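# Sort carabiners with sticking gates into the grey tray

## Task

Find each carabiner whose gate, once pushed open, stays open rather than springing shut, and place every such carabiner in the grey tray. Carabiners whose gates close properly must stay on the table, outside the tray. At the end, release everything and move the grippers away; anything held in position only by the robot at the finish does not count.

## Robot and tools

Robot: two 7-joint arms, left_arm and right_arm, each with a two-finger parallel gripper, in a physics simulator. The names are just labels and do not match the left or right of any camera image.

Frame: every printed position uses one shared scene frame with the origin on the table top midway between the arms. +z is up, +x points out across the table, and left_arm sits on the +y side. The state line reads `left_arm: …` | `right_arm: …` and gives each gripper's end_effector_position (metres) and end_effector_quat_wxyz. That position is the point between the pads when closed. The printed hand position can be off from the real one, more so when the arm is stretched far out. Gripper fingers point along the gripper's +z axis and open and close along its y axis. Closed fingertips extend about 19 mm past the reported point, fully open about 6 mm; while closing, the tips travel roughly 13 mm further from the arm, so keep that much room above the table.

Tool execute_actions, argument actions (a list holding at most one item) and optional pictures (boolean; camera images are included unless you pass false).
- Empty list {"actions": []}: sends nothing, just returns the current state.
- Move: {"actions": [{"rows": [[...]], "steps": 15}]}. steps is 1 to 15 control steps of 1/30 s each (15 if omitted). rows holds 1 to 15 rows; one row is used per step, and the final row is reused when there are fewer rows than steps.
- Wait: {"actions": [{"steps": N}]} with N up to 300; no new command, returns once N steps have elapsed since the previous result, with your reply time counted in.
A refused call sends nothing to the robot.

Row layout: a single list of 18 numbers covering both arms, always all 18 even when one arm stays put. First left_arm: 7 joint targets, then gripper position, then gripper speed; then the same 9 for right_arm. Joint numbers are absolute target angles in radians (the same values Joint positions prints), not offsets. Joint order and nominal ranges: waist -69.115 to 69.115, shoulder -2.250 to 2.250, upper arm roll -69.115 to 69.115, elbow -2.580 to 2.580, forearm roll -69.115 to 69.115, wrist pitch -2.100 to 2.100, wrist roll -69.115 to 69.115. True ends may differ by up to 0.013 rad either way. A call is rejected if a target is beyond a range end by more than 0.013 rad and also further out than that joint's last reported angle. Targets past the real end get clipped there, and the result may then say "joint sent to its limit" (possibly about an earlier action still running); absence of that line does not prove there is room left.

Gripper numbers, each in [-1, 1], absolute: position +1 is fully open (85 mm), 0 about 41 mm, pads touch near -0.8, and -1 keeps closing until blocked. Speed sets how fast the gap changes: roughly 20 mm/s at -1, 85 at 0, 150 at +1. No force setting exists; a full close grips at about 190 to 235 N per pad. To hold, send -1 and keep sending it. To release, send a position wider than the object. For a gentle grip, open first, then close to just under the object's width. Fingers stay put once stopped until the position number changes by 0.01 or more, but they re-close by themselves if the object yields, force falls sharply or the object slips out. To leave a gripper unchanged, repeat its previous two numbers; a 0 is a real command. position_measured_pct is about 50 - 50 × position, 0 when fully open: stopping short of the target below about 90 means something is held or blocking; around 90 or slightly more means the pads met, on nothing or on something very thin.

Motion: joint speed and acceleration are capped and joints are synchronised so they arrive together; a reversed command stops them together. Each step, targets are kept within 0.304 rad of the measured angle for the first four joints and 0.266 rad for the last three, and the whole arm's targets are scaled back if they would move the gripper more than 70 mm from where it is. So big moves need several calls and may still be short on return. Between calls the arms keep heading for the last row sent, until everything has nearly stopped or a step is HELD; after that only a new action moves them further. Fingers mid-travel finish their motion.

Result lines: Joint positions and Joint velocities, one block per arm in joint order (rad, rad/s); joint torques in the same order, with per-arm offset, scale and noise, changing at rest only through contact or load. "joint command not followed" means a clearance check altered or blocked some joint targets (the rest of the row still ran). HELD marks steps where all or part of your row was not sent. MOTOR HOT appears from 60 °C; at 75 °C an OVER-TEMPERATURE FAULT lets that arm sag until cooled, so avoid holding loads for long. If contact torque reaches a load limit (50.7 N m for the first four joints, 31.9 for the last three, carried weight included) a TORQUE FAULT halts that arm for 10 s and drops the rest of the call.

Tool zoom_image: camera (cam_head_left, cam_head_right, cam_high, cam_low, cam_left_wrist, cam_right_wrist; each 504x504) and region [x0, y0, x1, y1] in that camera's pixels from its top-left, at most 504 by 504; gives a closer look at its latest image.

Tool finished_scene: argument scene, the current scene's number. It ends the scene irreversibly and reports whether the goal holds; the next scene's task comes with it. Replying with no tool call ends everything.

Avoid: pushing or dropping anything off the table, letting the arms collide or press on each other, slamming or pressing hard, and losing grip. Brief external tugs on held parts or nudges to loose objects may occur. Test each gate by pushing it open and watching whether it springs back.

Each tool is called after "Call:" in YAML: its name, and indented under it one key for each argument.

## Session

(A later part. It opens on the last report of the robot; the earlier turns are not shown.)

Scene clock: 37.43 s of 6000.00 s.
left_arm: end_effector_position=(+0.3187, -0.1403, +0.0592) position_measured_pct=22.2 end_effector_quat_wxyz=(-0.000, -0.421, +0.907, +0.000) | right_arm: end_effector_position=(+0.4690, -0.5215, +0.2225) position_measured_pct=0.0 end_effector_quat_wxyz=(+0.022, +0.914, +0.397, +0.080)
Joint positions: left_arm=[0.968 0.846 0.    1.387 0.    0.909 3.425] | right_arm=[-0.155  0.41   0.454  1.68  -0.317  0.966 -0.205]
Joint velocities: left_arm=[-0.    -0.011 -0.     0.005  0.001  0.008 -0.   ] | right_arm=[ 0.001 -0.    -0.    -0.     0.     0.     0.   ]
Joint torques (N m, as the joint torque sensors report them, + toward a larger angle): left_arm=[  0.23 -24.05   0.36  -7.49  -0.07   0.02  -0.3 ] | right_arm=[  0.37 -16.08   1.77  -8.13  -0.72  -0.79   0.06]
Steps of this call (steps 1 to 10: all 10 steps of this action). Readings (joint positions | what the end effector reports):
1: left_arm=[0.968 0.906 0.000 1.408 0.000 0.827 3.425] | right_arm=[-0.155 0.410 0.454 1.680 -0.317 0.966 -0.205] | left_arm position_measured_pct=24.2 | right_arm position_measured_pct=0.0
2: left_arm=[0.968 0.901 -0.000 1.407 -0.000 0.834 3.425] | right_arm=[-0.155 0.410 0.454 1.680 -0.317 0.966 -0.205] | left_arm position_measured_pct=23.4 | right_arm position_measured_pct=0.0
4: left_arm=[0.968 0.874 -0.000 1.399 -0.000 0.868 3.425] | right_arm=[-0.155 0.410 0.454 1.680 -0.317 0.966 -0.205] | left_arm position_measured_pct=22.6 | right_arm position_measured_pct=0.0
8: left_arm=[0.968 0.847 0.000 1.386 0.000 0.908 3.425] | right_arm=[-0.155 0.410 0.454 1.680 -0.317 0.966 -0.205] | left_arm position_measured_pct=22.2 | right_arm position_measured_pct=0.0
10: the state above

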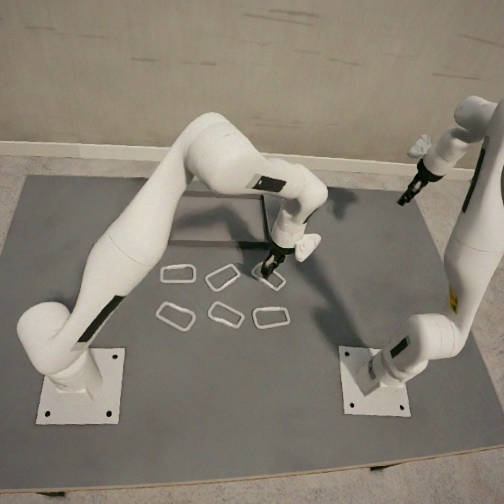

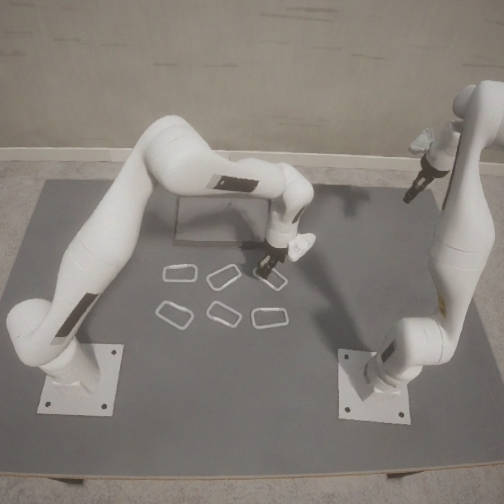

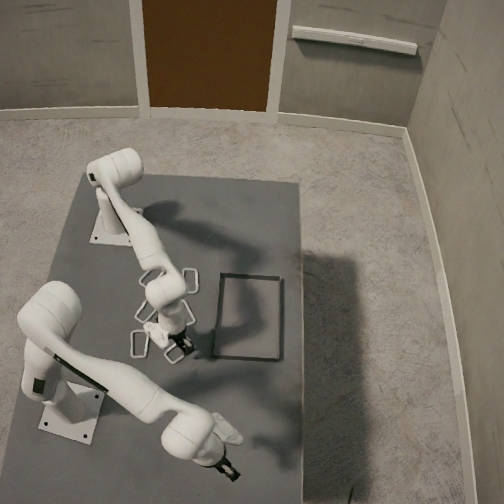

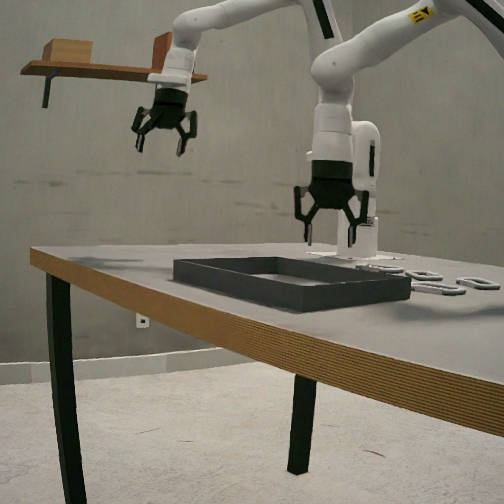

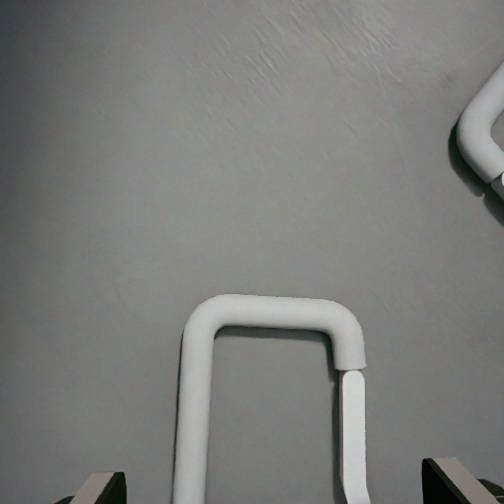

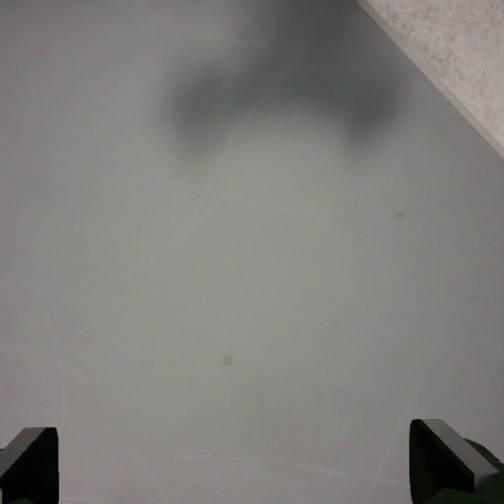

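Call:
execute_actions:
  actions:
    - {"rows":[[0.993,0.753,0,1.598,0,0.79,3.5,0.55,0,-0.155,0.41,0.454,1.68,-0.317,0.966,-0.205,1,0],[0.993,0.753,0,1.598,0,0.79,3.5,0.55,0,-0.155,0.41,0.454,1.68,-0.317,0.966,-0.205,1,0],[0.993,0.753,0,1.598,0,0.79,3.5,0.55,0,-0.155,0.41,0.454,1.68,-0.317,0.966,-0.205,1,0],[0.993,0.753,0,1.598,0,0.79,3.5,0.55,0,-0.155,0.41,0.454,1.68,-0.317,0.966,-0.205,1,0],[0.993,0.753,0,1.598,0,0.79,3.5,0.55,0,-0.155,0.41,0.454,1.68,-0.317,0.966,-0.205,1,0],[0.993,0.753,0,1.598,0,0.79,3.5,0.55,0,-0.155,0.41,0.454,1.68,-0.317,0.966,-0.205,1,0],[1.017,0.662,0,1.808,0,0.671,3.58,0.55,0,-0.155,0.41,0.454,1.68,-0.317,0.966,-0.205,1,0]],"steps":12}
  pictures: false

Call:
execute_actions:
  actions:
    - {"rows":[[1.0417,0.5706,0,2.0189,0,0.5521,3.66,0.55,0,-0.155,0.41,0.454,1.68,-0.317,0.966,-0.205,1,0]],"steps":15}

Scene clock: 43.50 s of 6000.00 s.
left_arm: end_effector_position=(+0.2610, -0.0857, +0.0602) position_measured_pct=22.2 end_effector_quat_wxyz=(-0.000, -0.456, +0.890, -0.002) | right_arm: end_effector_position=(+0.4690, -0.5215, +0.2225) position_measured_pct=0.0 end_effector_quat_wxyz=(+0.022, +0.914, +0.397, +0.080)
Joint positions: left_arm=[1.005 0.709 0.    1.695 0.    0.734 3.539] | right_arm=[-0.155  0.41   0.454  1.68  -0.317  0.966 -0.205]
Joint velocities: left_arm=[ 0.109 -0.392  0.002  1.005  0.001 -0.554  0.375] | right_arm=[ 0.001  0.    -0.    -0.     0.    -0.    -0.   ]
Joint torques (N m, as the joint torque sensors report them, + toward a larger angle): left_arm=[ -0.69 -20.02   0.05  -6.68   0.05  -0.3   -0.13] | right_arm=[  0.36 -16.2    1.84  -8.24  -0.61  -0.76   0.06]
Steps of this call (steps 1 to 15: the robot went on to your last target; steps 16 to 90: nothing new was sent; then 2.67 s passed at rest; steps 91 to 102: all 12 steps of this action). Readings (joint positions | what the end effector reports):
91: left_arm=[0.968 0.844 -0.000 1.388 -0.000 0.909 3.425] | right_arm=[-0.155 0.410 0.454 1.680 -0.317 0.966 -0.205] | left_arm position_measured_pct=22.2 | right_arm position_measured_pct=0.0
92: left_arm=[0.969 0.841 -0.000 1.394 -0.000 0.906 3.427] | right_arm=[-0.155 0.410 0.454 1.680 -0.317 0.966 -0.205] | left_arm position_measured_pct=22.2 | right_arm position_measured_pct=0.0
94: left_arm=[0.972 0.828 -0.001 1.421 -0.000 0.890 3.436] | right_arm=[-0.155 0.410 0.454 1.680 -0.317 0.966 -0.205] | left_arm position_measured_pct=22.2 | right_arm position_measured_pct=0.0
98: left_arm=[0.987 0.773 -0.000 1.542 -0.000 0.821 3.480] | right_arm=[-0.155 0.410 0.454 1.680 -0.317 0.966 -0.205] | left_arm position_measured_pct=22.2 | right_arm position_measured_pct=0.0
102: the state above

Scene clock: 44.00 s of 6000.00 s.
left_arm: end_effector_position=(+0.1988, -0.0112, +0.0591) position_measured_pct=22.2 end_effector_quat_wxyz=(-0.000, -0.493, +0.870, +0.001) | right_arm: end_effector_position=(+0.4690, -0.5215, +0.2225) position_measured_pct=0.0 end_effector_quat_wxyz=(+0.022, +0.914, +0.397, +0.080)
Joint positions: left_arm=[ 1.041  0.573  0.     2.019 -0.     0.552  3.66 ] | right_arm=[-0.155  0.41   0.454  1.68  -0.317  0.966 -0.205]
Joint velocities: left_arm=[ 0.004 -0.022 -0.001  0.007 -0.001 -0.006  0.001] | right_arm=[-0.001 -0.    -0.001  0.     0.001  0.    -0.   ]
Joint torques (N m, as the joint torque sensors report them, + toward a larger angle): left_arm=[  0.18 -16.46  -0.1   -4.76  -0.02   0.03  -0.34] | right_arm=[  0.38 -16.24   1.69  -8.16  -0.65  -0.79   0.09]
Steps of this call (steps 1 to 15: all 15 steps of this action). Readings (joint positions | what the end effector reports):
1: left_arm=[1.008 0.696 0.000 1.728 0.000 0.715 3.551] | right_arm=[-0.155 0.410 0.454 1.680 -0.317 0.966 -0.205] | left_arm position_measured_pct=22.2 | right_arm position_measured_pct=0.0
2: left_arm=[1.012 0.680 0.000 1.764 -0.000 0.695 3.564] | right_arm=[-0.155 0.410 0.454 1.680 -0.317 0.966 -0.205] | left_arm position_measured_pct=22.2 | right_arm position_measured_pct=0.0
4: left_arm=[1.021 0.647 -0.000 1.839 0.000 0.652 3.593] | right_arm=[-0.155 0.410 0.454 1.680 -0.317 0.966 -0.205] | left_arm position_measured_pct=22.2 | right_arm position_measured_pct=0.0
8: left_arm=[1.035 0.595 0.000 1.967 0.000 0.581 3.641] | right_arm=[-0.155 0.410 0.454 1.680 -0.317 0.966 -0.205] | left_arm position_measured_pct=22.2 | right_arm position_measured_pct=0.0
15: the state above

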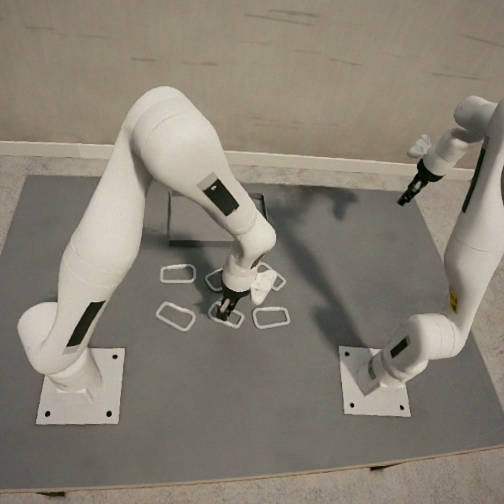

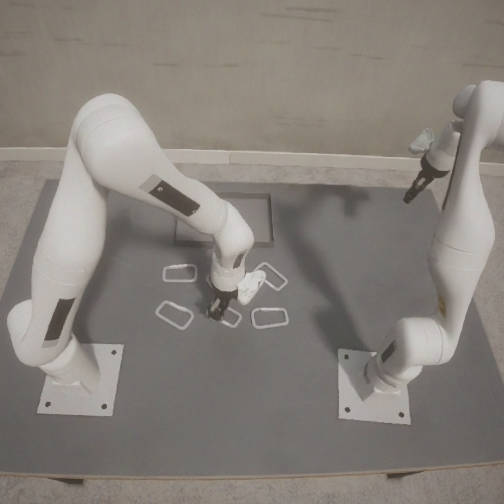

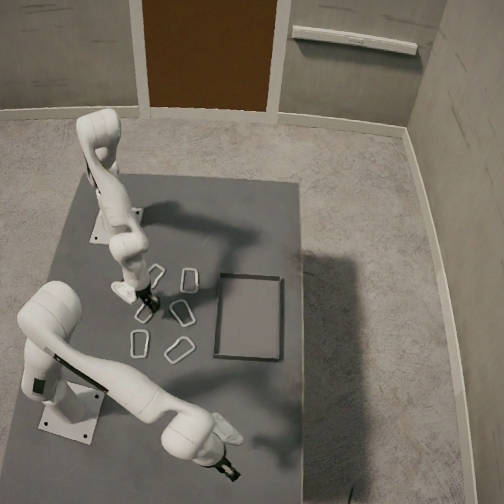

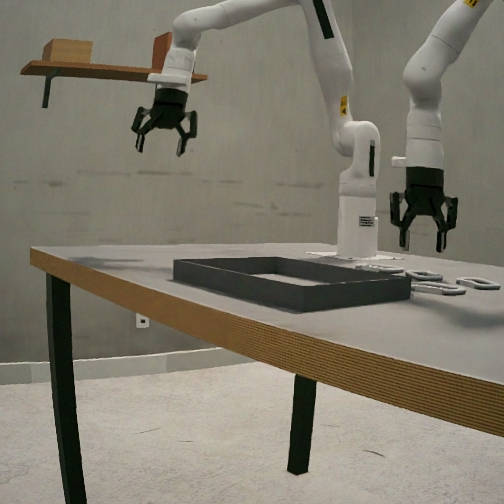

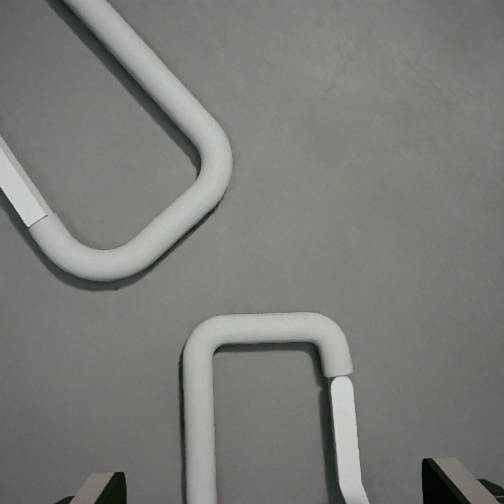

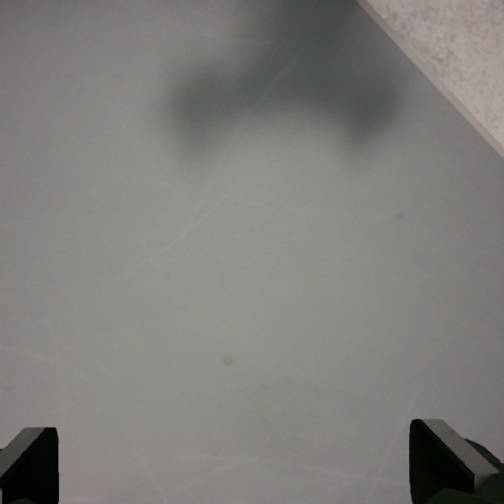

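Call:
execute_actions:
  actions:
    - {"rows":[[1.0417,0.6642,0,2.0413,0,0.4361,3.66,0.4,0,-0.155,0.41,0.454,1.68,-0.317,0.966,-0.205,1,0]],"steps":12}
  pictures: false

Call:
execute_actions:
  actions:
    - {"rows":[[1.0417,0.6642,0,2.0413,0,0.4361,3.66,-0.04,-0.3,-0.155,0.41,0.454,1.68,-0.317,0.966,-0.205,1,0]],"steps":15}

Call:
execute_actions:
  actions:
    - {"rows":[[1.0417,0.6642,0,2.0413,0,0.4361,3.66,0.55,0,-0.155,0.41,0.454,1.68,-0.317,0.966,-0.205,1,0]],"steps":11}
  pictures: false

Call:
execute_actions:
  actions:
    - {"rows":[[1.0417,0.5706,0,2.0189,0,0.5521,3.66,0.55,0,-0.155,0.41,0.454,1.68,-0.317,0.966,-0.205,1,0]],"steps":10}

Scene clock: 48.47 s of 6000.00 s.
left_arm: end_effector_position=(+0.1992, -0.0122, +0.0208) position_measured_pct=29.8 end_effector_quat_wxyz=(-0.000, -0.493, +0.870, -0.001) | right_arm: end_effector_position=(+0.4690, -0.5215, +0.2225) position_measured_pct=0.0 end_effector_quat_wxyz=(+0.022, +0.914, +0.397, +0.080)
Joint positions: left_arm=[ 1.042  0.662 -0.     2.041  0.     0.436  3.66 ] | right_arm=[-0.155  0.41   0.454  1.68  -0.317  0.966 -0.205]
Joint velocities: left_arm=[-0.     0.021  0.002  0.002 -0.    -0.003  0.   ] | right_arm=[ 0.    -0.    -0.001 -0.     0.     0.001  0.   ]
Joint torques (N m, as the joint torque sensors report them, + toward a larger angle): left_arm=[ -0.13 -16.89   0.35  -3.74   0.13   0.1   -0.07] | right_arm=[  0.28 -16.09   1.73  -8.26  -0.66  -0.78   0.05]
Steps of this call (steps 1 to 15: the robot went on to your last target; steps 16 to 90: nothing new was sent; then 1.07 s passed at rest; steps 91 to 102: all 12 steps of this action). Readings (joint positions | what the end effector reports):
91: left_arm=[1.042 0.572 0.000 2.019 -0.000 0.551 3.660] | right_arm=[-0.155 0.410 0.454 1.680 -0.317 0.966 -0.205] | left_arm position_measured_pct=22.2 | right_arm position_measured_pct=0.0
92: left_arm=[1.042 0.578 0.000 2.020 0.000 0.545 3.660] | right_arm=[-0.155 0.410 0.454 1.680 -0.317 0.966 -0.205] | left_arm position_measured_pct=23.0 | right_arm position_measured_pct=0.0
94: left_arm=[1.042 0.608 0.000 2.026 0.000 0.511 3.660] | right_arm=[-0.155 0.410 0.454 1.680 -0.317 0.966 -0.205] | left_arm position_measured_pct=27.0 | right_arm position_measured_pct=0.0
98: left_arm=[1.042 0.658 -0.000 2.041 -0.000 0.442 3.660] | right_arm=[-0.155 0.410 0.454 1.680 -0.317 0.966 -0.205] | left_arm position_measured_pct=29.8 | right_arm position_measured_pct=0.0
102: the state above

Scene clock: 48.97 s of 6000.00 s.
left_arm: end_effector_position=(+0.2007, -0.0134, +0.0215) position_measured_pct=51.2 end_effector_quat_wxyz=(+0.000, -0.493, +0.870, -0.003) | right_arm: end_effector_position=(+0.4690, -0.5215, +0.2225) position_measured_pct=0.0 end_effector_quat_wxyz=(+0.022, +0.914, +0.397, +0.080)
Joint positions: left_arm=[ 1.041  0.661 -0.001  2.039 -0.     0.435  3.66 ] | right_arm=[-0.155  0.41   0.454  1.68  -0.317  0.966 -0.205]
Joint velocities: left_arm=[-0.002 -0.001 -0.     0.    -0.    -0.001 -0.   ] | right_arm=[ 0.001  0.    -0.    -0.     0.001 -0.    -0.   ]
Joint torques (N m, as the joint torque sensors report them, + toward a larger angle): left_arm=[  0.65 -14.16   0.91  -2.16   0.29   0.52  -0.14] | right_arm=[  0.33 -16.1    1.69  -8.19  -0.64  -0.71  -0.02]
Steps of this call (steps 1 to 15: all 15 steps of this action). Readings (joint positions | what the end effector reports):
1: left_arm=[1.042 0.663 -0.000 2.041 0.000 0.436 3.660] | right_arm=[-0.155 0.410 0.454 1.680 -0.317 0.966 -0.205] | left_arm position_measured_pct=29.8 | right_arm position_measured_pct=0.0
2: left_arm=[1.042 0.663 0.000 2.041 0.000 0.436 3.660] | right_arm=[-0.155 0.410 0.454 1.680 -0.317 0.966 -0.205] | left_arm position_measured_pct=30.2 | right_arm position_measured_pct=0.0
4: left_arm=[1.042 0.664 -0.000 2.041 0.000 0.436 3.660] | right_arm=[-0.155 0.410 0.454 1.680 -0.317 0.966 -0.205] | left_arm position_measured_pct=33.3 | right_arm position_measured_pct=0.0
8: left_arm=[1.042 0.663 -0.000 2.041 -0.000 0.436 3.660] | right_arm=[-0.155 0.410 0.454 1.680 -0.317 0.966 -0.205] | left_arm position_measured_pct=42.1 | right_arm position_measured_pct=0.0
15: the state above

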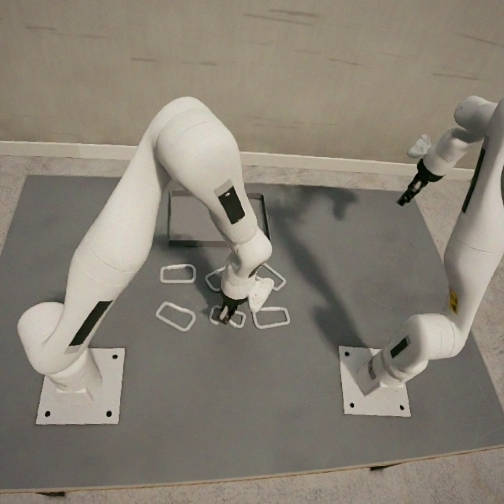

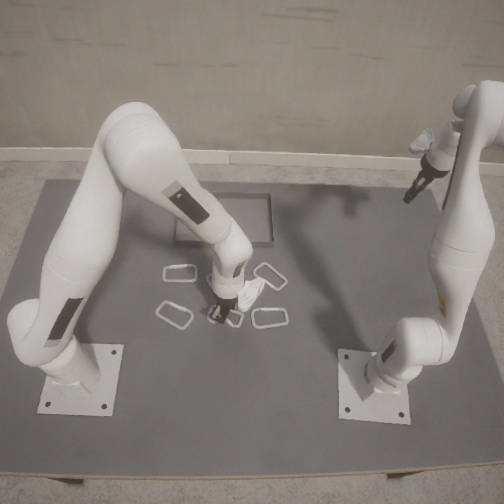

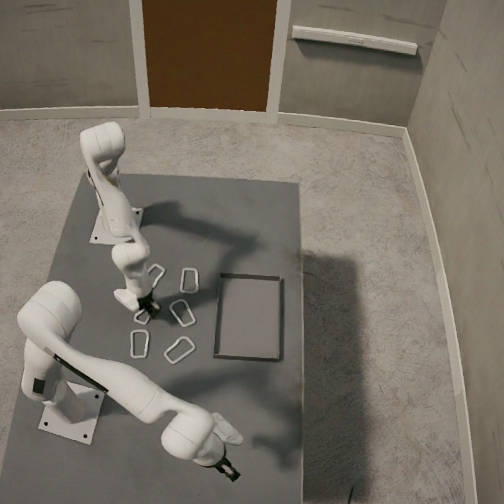

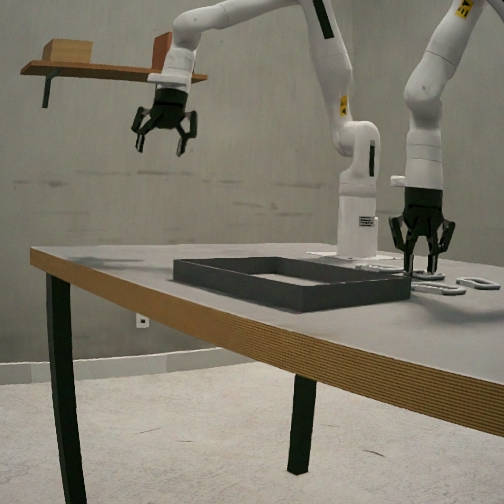

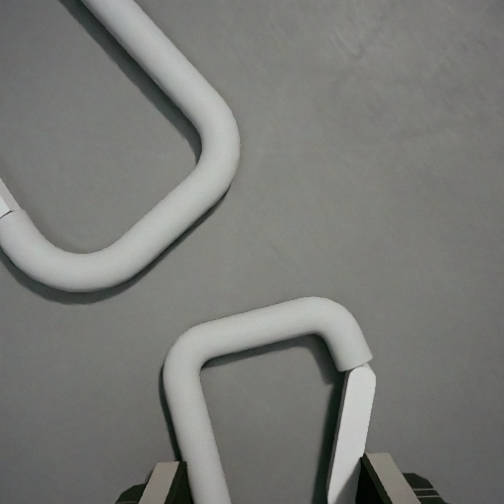

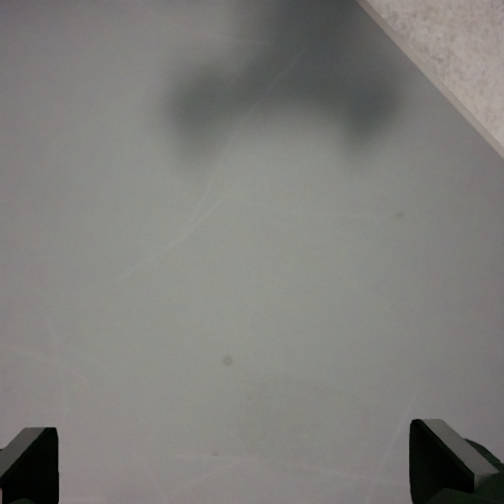

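Scene clock: 49.33 s of 6000.00 s.
left_arm: end_effector_position=(+0.1989, -0.0117, +0.0200) position_measured_pct=26.6 end_effector_quat_wxyz=(-0.000, -0.493, +0.870, -0.000) | right_arm: end_effector_position=(+0.4690, -0.5215, +0.2225) position_measured_pct=0.0 end_effector_quat_wxyz=(+0.022, +0.914, +0.397, +0.080)
Joint positions: left_arm=[1.042 0.664 0.    2.041 0.    0.436 3.66 ] | right_arm=[-0.155  0.41   0.454  1.68  -0.317  0.966 -0.205]
Joint velocities: left_arm=[ 0.     0.002 -0.001 -0.     0.    -0.     0.   ] | right_arm=[-0.    -0.    -0.001 -0.    -0.001  0.001 -0.   ]
Joint torques (N m, as the joint torque sensors report them, + toward a larger angle): left_arm=[  0.21 -17.19   0.32  -4.03  -0.05   0.15   0.  ] | right_arm=[  0.54 -16.04   1.76  -8.12  -0.67  -0.7    0.13]
Steps of this call (steps 1 to 11: all 11 steps of this action). Readings (joint positions | what the end effector reports):
1: left_arm=[1.041 0.661 -0.001 2.039 -0.000 0.435 3.660] | right_arm=[-0.155 0.410 0.454 1.680 -0.317 0.966 -0.205] | left_arm position_measured_pct=51.2 | right_arm position_measured_pct=0.0
2: left_arm=[1.041 0.661 -0.000 2.040 -0.000 0.436 3.660] | right_arm=[-0.155 0.410 0.454 1.680 -0.317 0.966 -0.205] | left_arm position_measured_pct=50.8 | right_arm position_measured_pct=0.0
4: left_arm=[1.041 0.662 -0.000 2.041 -0.000 0.436 3.660] | right_arm=[-0.155 0.410 0.454 1.680 -0.317 0.966 -0.205] | left_arm position_measured_pct=46.4 | right_arm position_measured_pct=0.0
8: left_arm=[1.042 0.664 0.000 2.041 -0.000 0.436 3.660] | right_arm=[-0.155 0.410 0.454 1.680 -0.317 0.966 -0.205] | left_arm position_measured_pct=35.3 | right_arm position_measured_pct=0.0
11: the state above

Scene clock: 49.67 s of 6000.00 s.
left_arm: end_effector_position=(+0.1985, -0.0112, +0.0585) position_measured_pct=22.2 end_effector_quat_wxyz=(-0.000, -0.493, +0.870, +0.002) | right_arm: end_effector_position=(+0.4690, -0.5215, +0.2225) position_measured_pct=0.0 end_effector_quat_wxyz=(+0.022, +0.914, +0.397, +0.080)
Joint positions: left_arm=[1.042 0.574 0.    2.019 0.    0.551 3.66 ] | right_arm=[-0.155  0.41   0.454  1.68  -0.317  0.966 -0.205]
Joint velocities: left_arm=[-0.    -0.024 -0.     0.004  0.     0.02   0.   ] | right_arm=[ 0.001 -0.     0.002 -0.     0.     0.    -0.   ]
Joint torques (N m, as the joint torque sensors report them, + toward a larger angle): left_arm=[  0.16 -16.75   0.27  -4.9    0.2    0.1   -0.04] | right_arm=[  0.48 -16.2    1.74  -8.2   -0.71  -0.76   0.14]
Steps of this call (steps 1 to 10: all 10 steps of this action). Readings (joint positions | what the end effector reports):
1: left_arm=[1.042 0.663 -0.000 2.041 0.000 0.437 3.660] | right_arm=[-0.155 0.410 0.454 1.680 -0.317 0.966 -0.205] | left_arm position_measured_pct=24.6 | right_arm position_measured_pct=0.0
2: left_arm=[1.042 0.656 -0.000 2.040 -0.000 0.444 3.660] | right_arm=[-0.155 0.410 0.454 1.680 -0.317 0.966 -0.205] | left_arm position_measured_pct=23.4 | right_arm position_measured_pct=0.0
4: left_arm=[1.042 0.627 -0.000 2.034 -0.000 0.477 3.660] | right_arm=[-0.155 0.410 0.454 1.680 -0.317 0.966 -0.205] | left_arm position_measured_pct=22.6 | right_arm position_measured_pct=0.0
8: left_arm=[1.042 0.576 0.000 2.019 0.000 0.547 3.660] | right_arm=[-0.155 0.410 0.454 1.680 -0.317 0.966 -0.205] | left_arm position_measured_pct=22.2 | right_arm position_measured_pct=0.0
10: the state above

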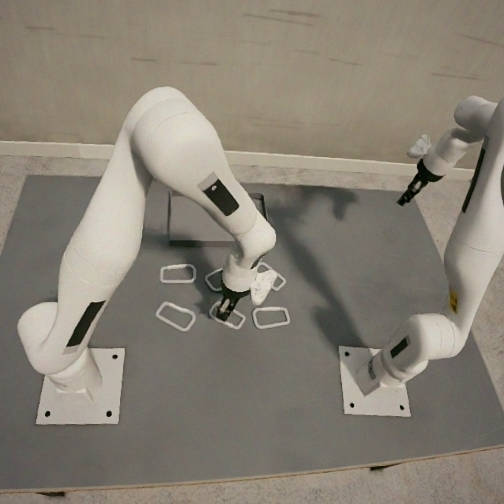

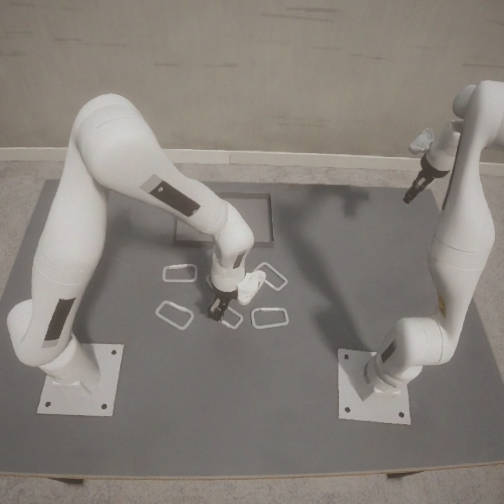

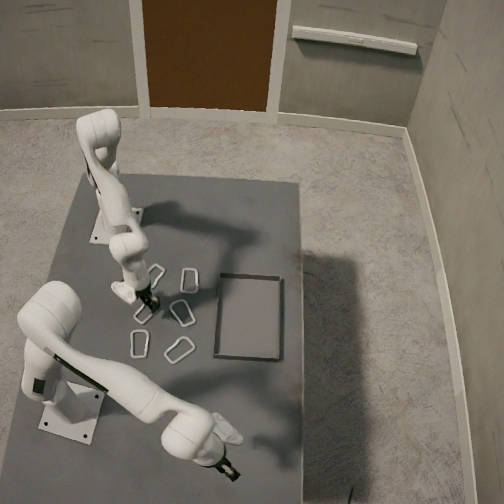

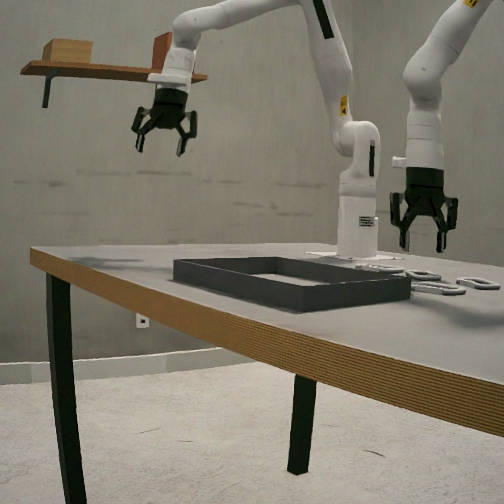

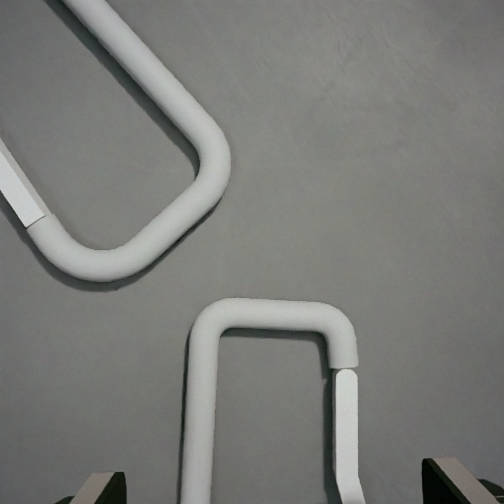

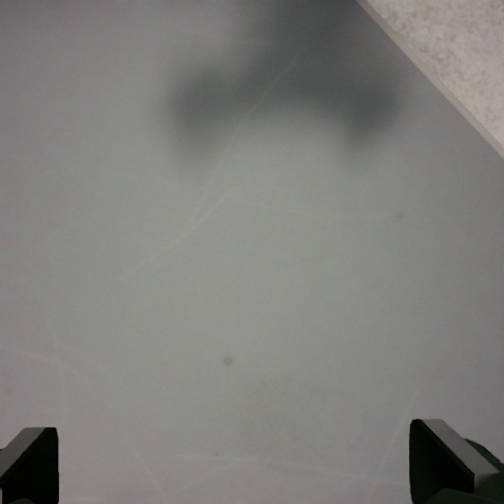

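Call:
execute_actions:
  actions:
    - {"rows":[[0.906,0.49,0,2.208,0,0.443,3.51,0.55,0,-0.155,0.41,0.454,1.68,-0.317,0.966,-0.205,1,0]],"steps":7}
  pictures: false

Call:
execute_actions:
  actions:
    - {"rows":[[0.7708,0.4193,0,2.3974,0,0.3249,3.362,0.55,0,-0.155,0.41,0.454,1.68,-0.317,0.966,-0.205,1,0]],"steps":15}

Scene clock: 54.10 s of 6000.00 s.
left_arm: end_effector_position=(+0.2095, +0.0317, +0.0616) position_measured_pct=22.2 end_effector_quat_wxyz=(+0.000, -0.491, +0.871, -0.002) | right_arm: end_effector_position=(+0.4690, -0.5215, +0.2225) position_measured_pct=0.0 end_effector_quat_wxyz=(+0.022, +0.914, +0.397, +0.080)
Joint positions: left_arm=[0.956 0.52  0.    2.13  0.    0.487 3.572] | right_arm=[-0.155  0.41   0.454  1.68  -0.317  0.966 -0.205]
Joint velocities: left_arm=[-0.532 -0.319 -0.05   0.83  -0.014 -0.461 -0.674] | right_arm=[ 0.     0.    -0.     0.     0.001 -0.     0.   ]
Joint torques (N m, as the joint torque sensors report them, + toward a larger angle): left_arm=[  2.35 -13.94   1.7   -4.42   0.55  -0.15  -0.4 ] | right_arm=[  0.44 -16.2    1.85  -8.2   -0.64  -0.84   0.08]
Steps of this call (steps 1 to 15: the robot went on to your last target; steps 16 to 90: nothing new was sent; then 1.20 s passed at rest; steps 91 to 97: all 7 steps of this action). Readings (joint positions | what the end effector reports):
91: left_arm=[1.041 0.570 0.000 2.020 0.000 0.551 3.659] | right_arm=[-0.155 0.410 0.454 1.680 -0.317 0.966 -0.205] | left_arm position_measured_pct=22.2 | right_arm position_measured_pct=0.0
92: left_arm=[1.035 0.567 0.001 2.025 0.000 0.548 3.655] | right_arm=[-0.155 0.410 0.454 1.680 -0.317 0.966 -0.205] | left_arm position_measured_pct=22.2 | right_arm position_measured_pct=0.0
94: left_arm=[1.014 0.554 0.002 2.052 0.000 0.532 3.635] | right_arm=[-0.155 0.410 0.454 1.680 -0.317 0.966 -0.205] | left_arm position_measured_pct=22.2 | right_arm position_measured_pct=0.0
97: the state above

Scene clock: 54.60 s of 6000.00 s.
left_arm: end_effector_position=(+0.2015, +0.1319, +0.0595) position_measured_pct=22.2 end_effector_quat_wxyz=(-0.000, -0.480, +0.877, +0.001) | right_arm: end_effector_position=(+0.4690, -0.5215, +0.2225) position_measured_pct=0.0 end_effector_quat_wxyz=(+0.022, +0.914, +0.397, +0.080)
Joint positions: left_arm=[ 0.774  0.421 -0.     2.397 -0.     0.325  3.362] | right_arm=[-0.155  0.41   0.454  1.68  -0.317  0.966 -0.205]
Joint velocities: left_arm=[-0.027 -0.015  0.002  0.001 -0.001 -0.002 -0.001] | right_arm=[ 0.    -0.    -0.     0.     0.    -0.001  0.   ]
Joint torques (N m, as the joint torque sensors report them, + toward a larger angle): left_arm=[  0.01 -12.02   0.74  -2.73   0.09  -0.12  -0.13] | right_arm=[  0.44 -16.26   1.72  -8.14  -0.63  -0.75   0.14]
Steps of this call (steps 1 to 15: all 15 steps of this action). Readings (joint positions | what the end effector reports):
1: left_arm=[0.938 0.510 -0.001 2.157 -0.000 0.472 3.550] | right_arm=[-0.155 0.410 0.454 1.680 -0.317 0.966 -0.205] | left_arm position_measured_pct=22.2 | right_arm position_measured_pct=0.0
2: left_arm=[0.917 0.498 0.000 2.187 0.000 0.454 3.527] | right_arm=[-0.155 0.410 0.454 1.680 -0.317 0.966 -0.205] | left_arm position_measured_pct=22.2 | right_arm position_measured_pct=0.0
4: left_arm=[0.871 0.474 -0.000 2.251 -0.000 0.415 3.476] | right_arm=[-0.155 0.410 0.454 1.680 -0.317 0.966 -0.205] | left_arm position_measured_pct=22.2 | right_arm position_measured_pct=0.0
8: left_arm=[0.799 0.435 -0.001 2.361 -0.000 0.348 3.390] | right_arm=[-0.155 0.410 0.454 1.680 -0.317 0.966 -0.205] | left_arm position_measured_pct=22.2 | right_arm position_measured_pct=0.0
15: the state above

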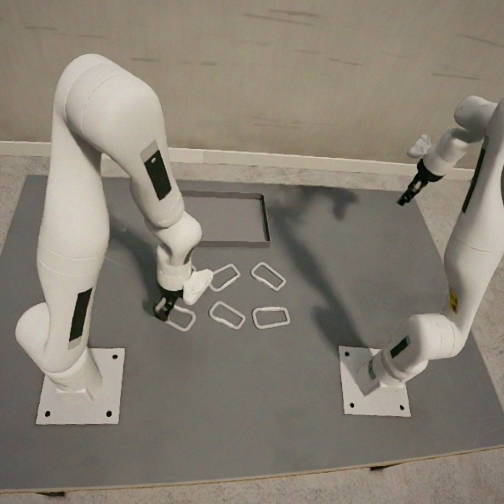

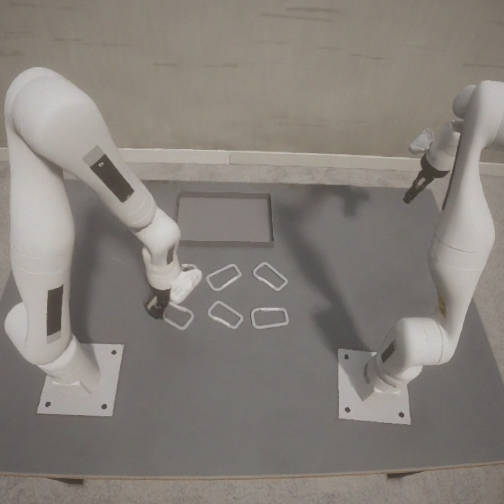

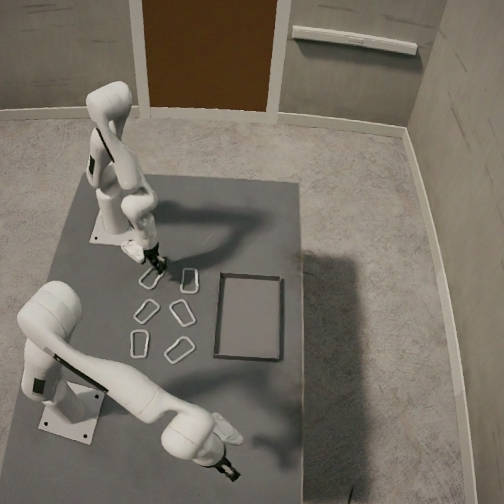

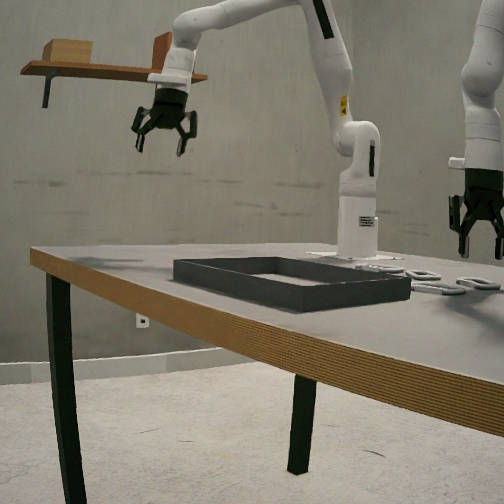

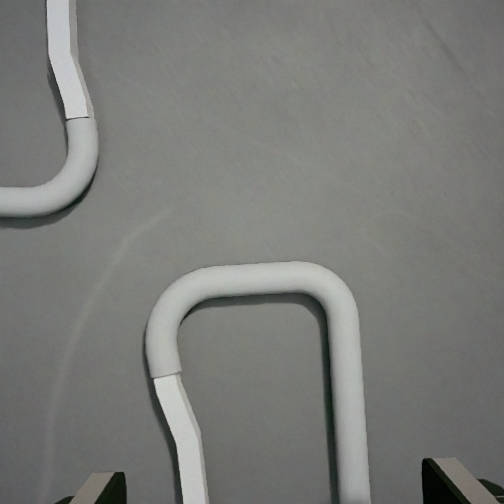

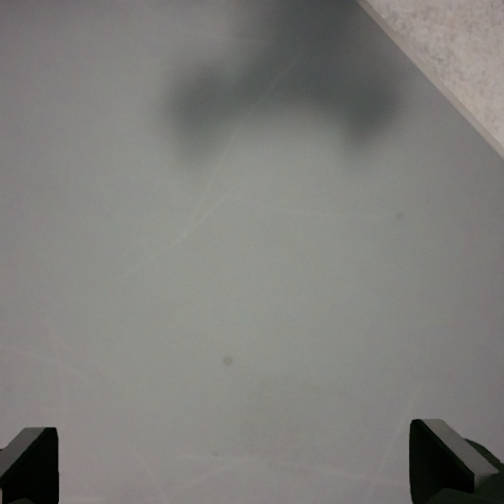

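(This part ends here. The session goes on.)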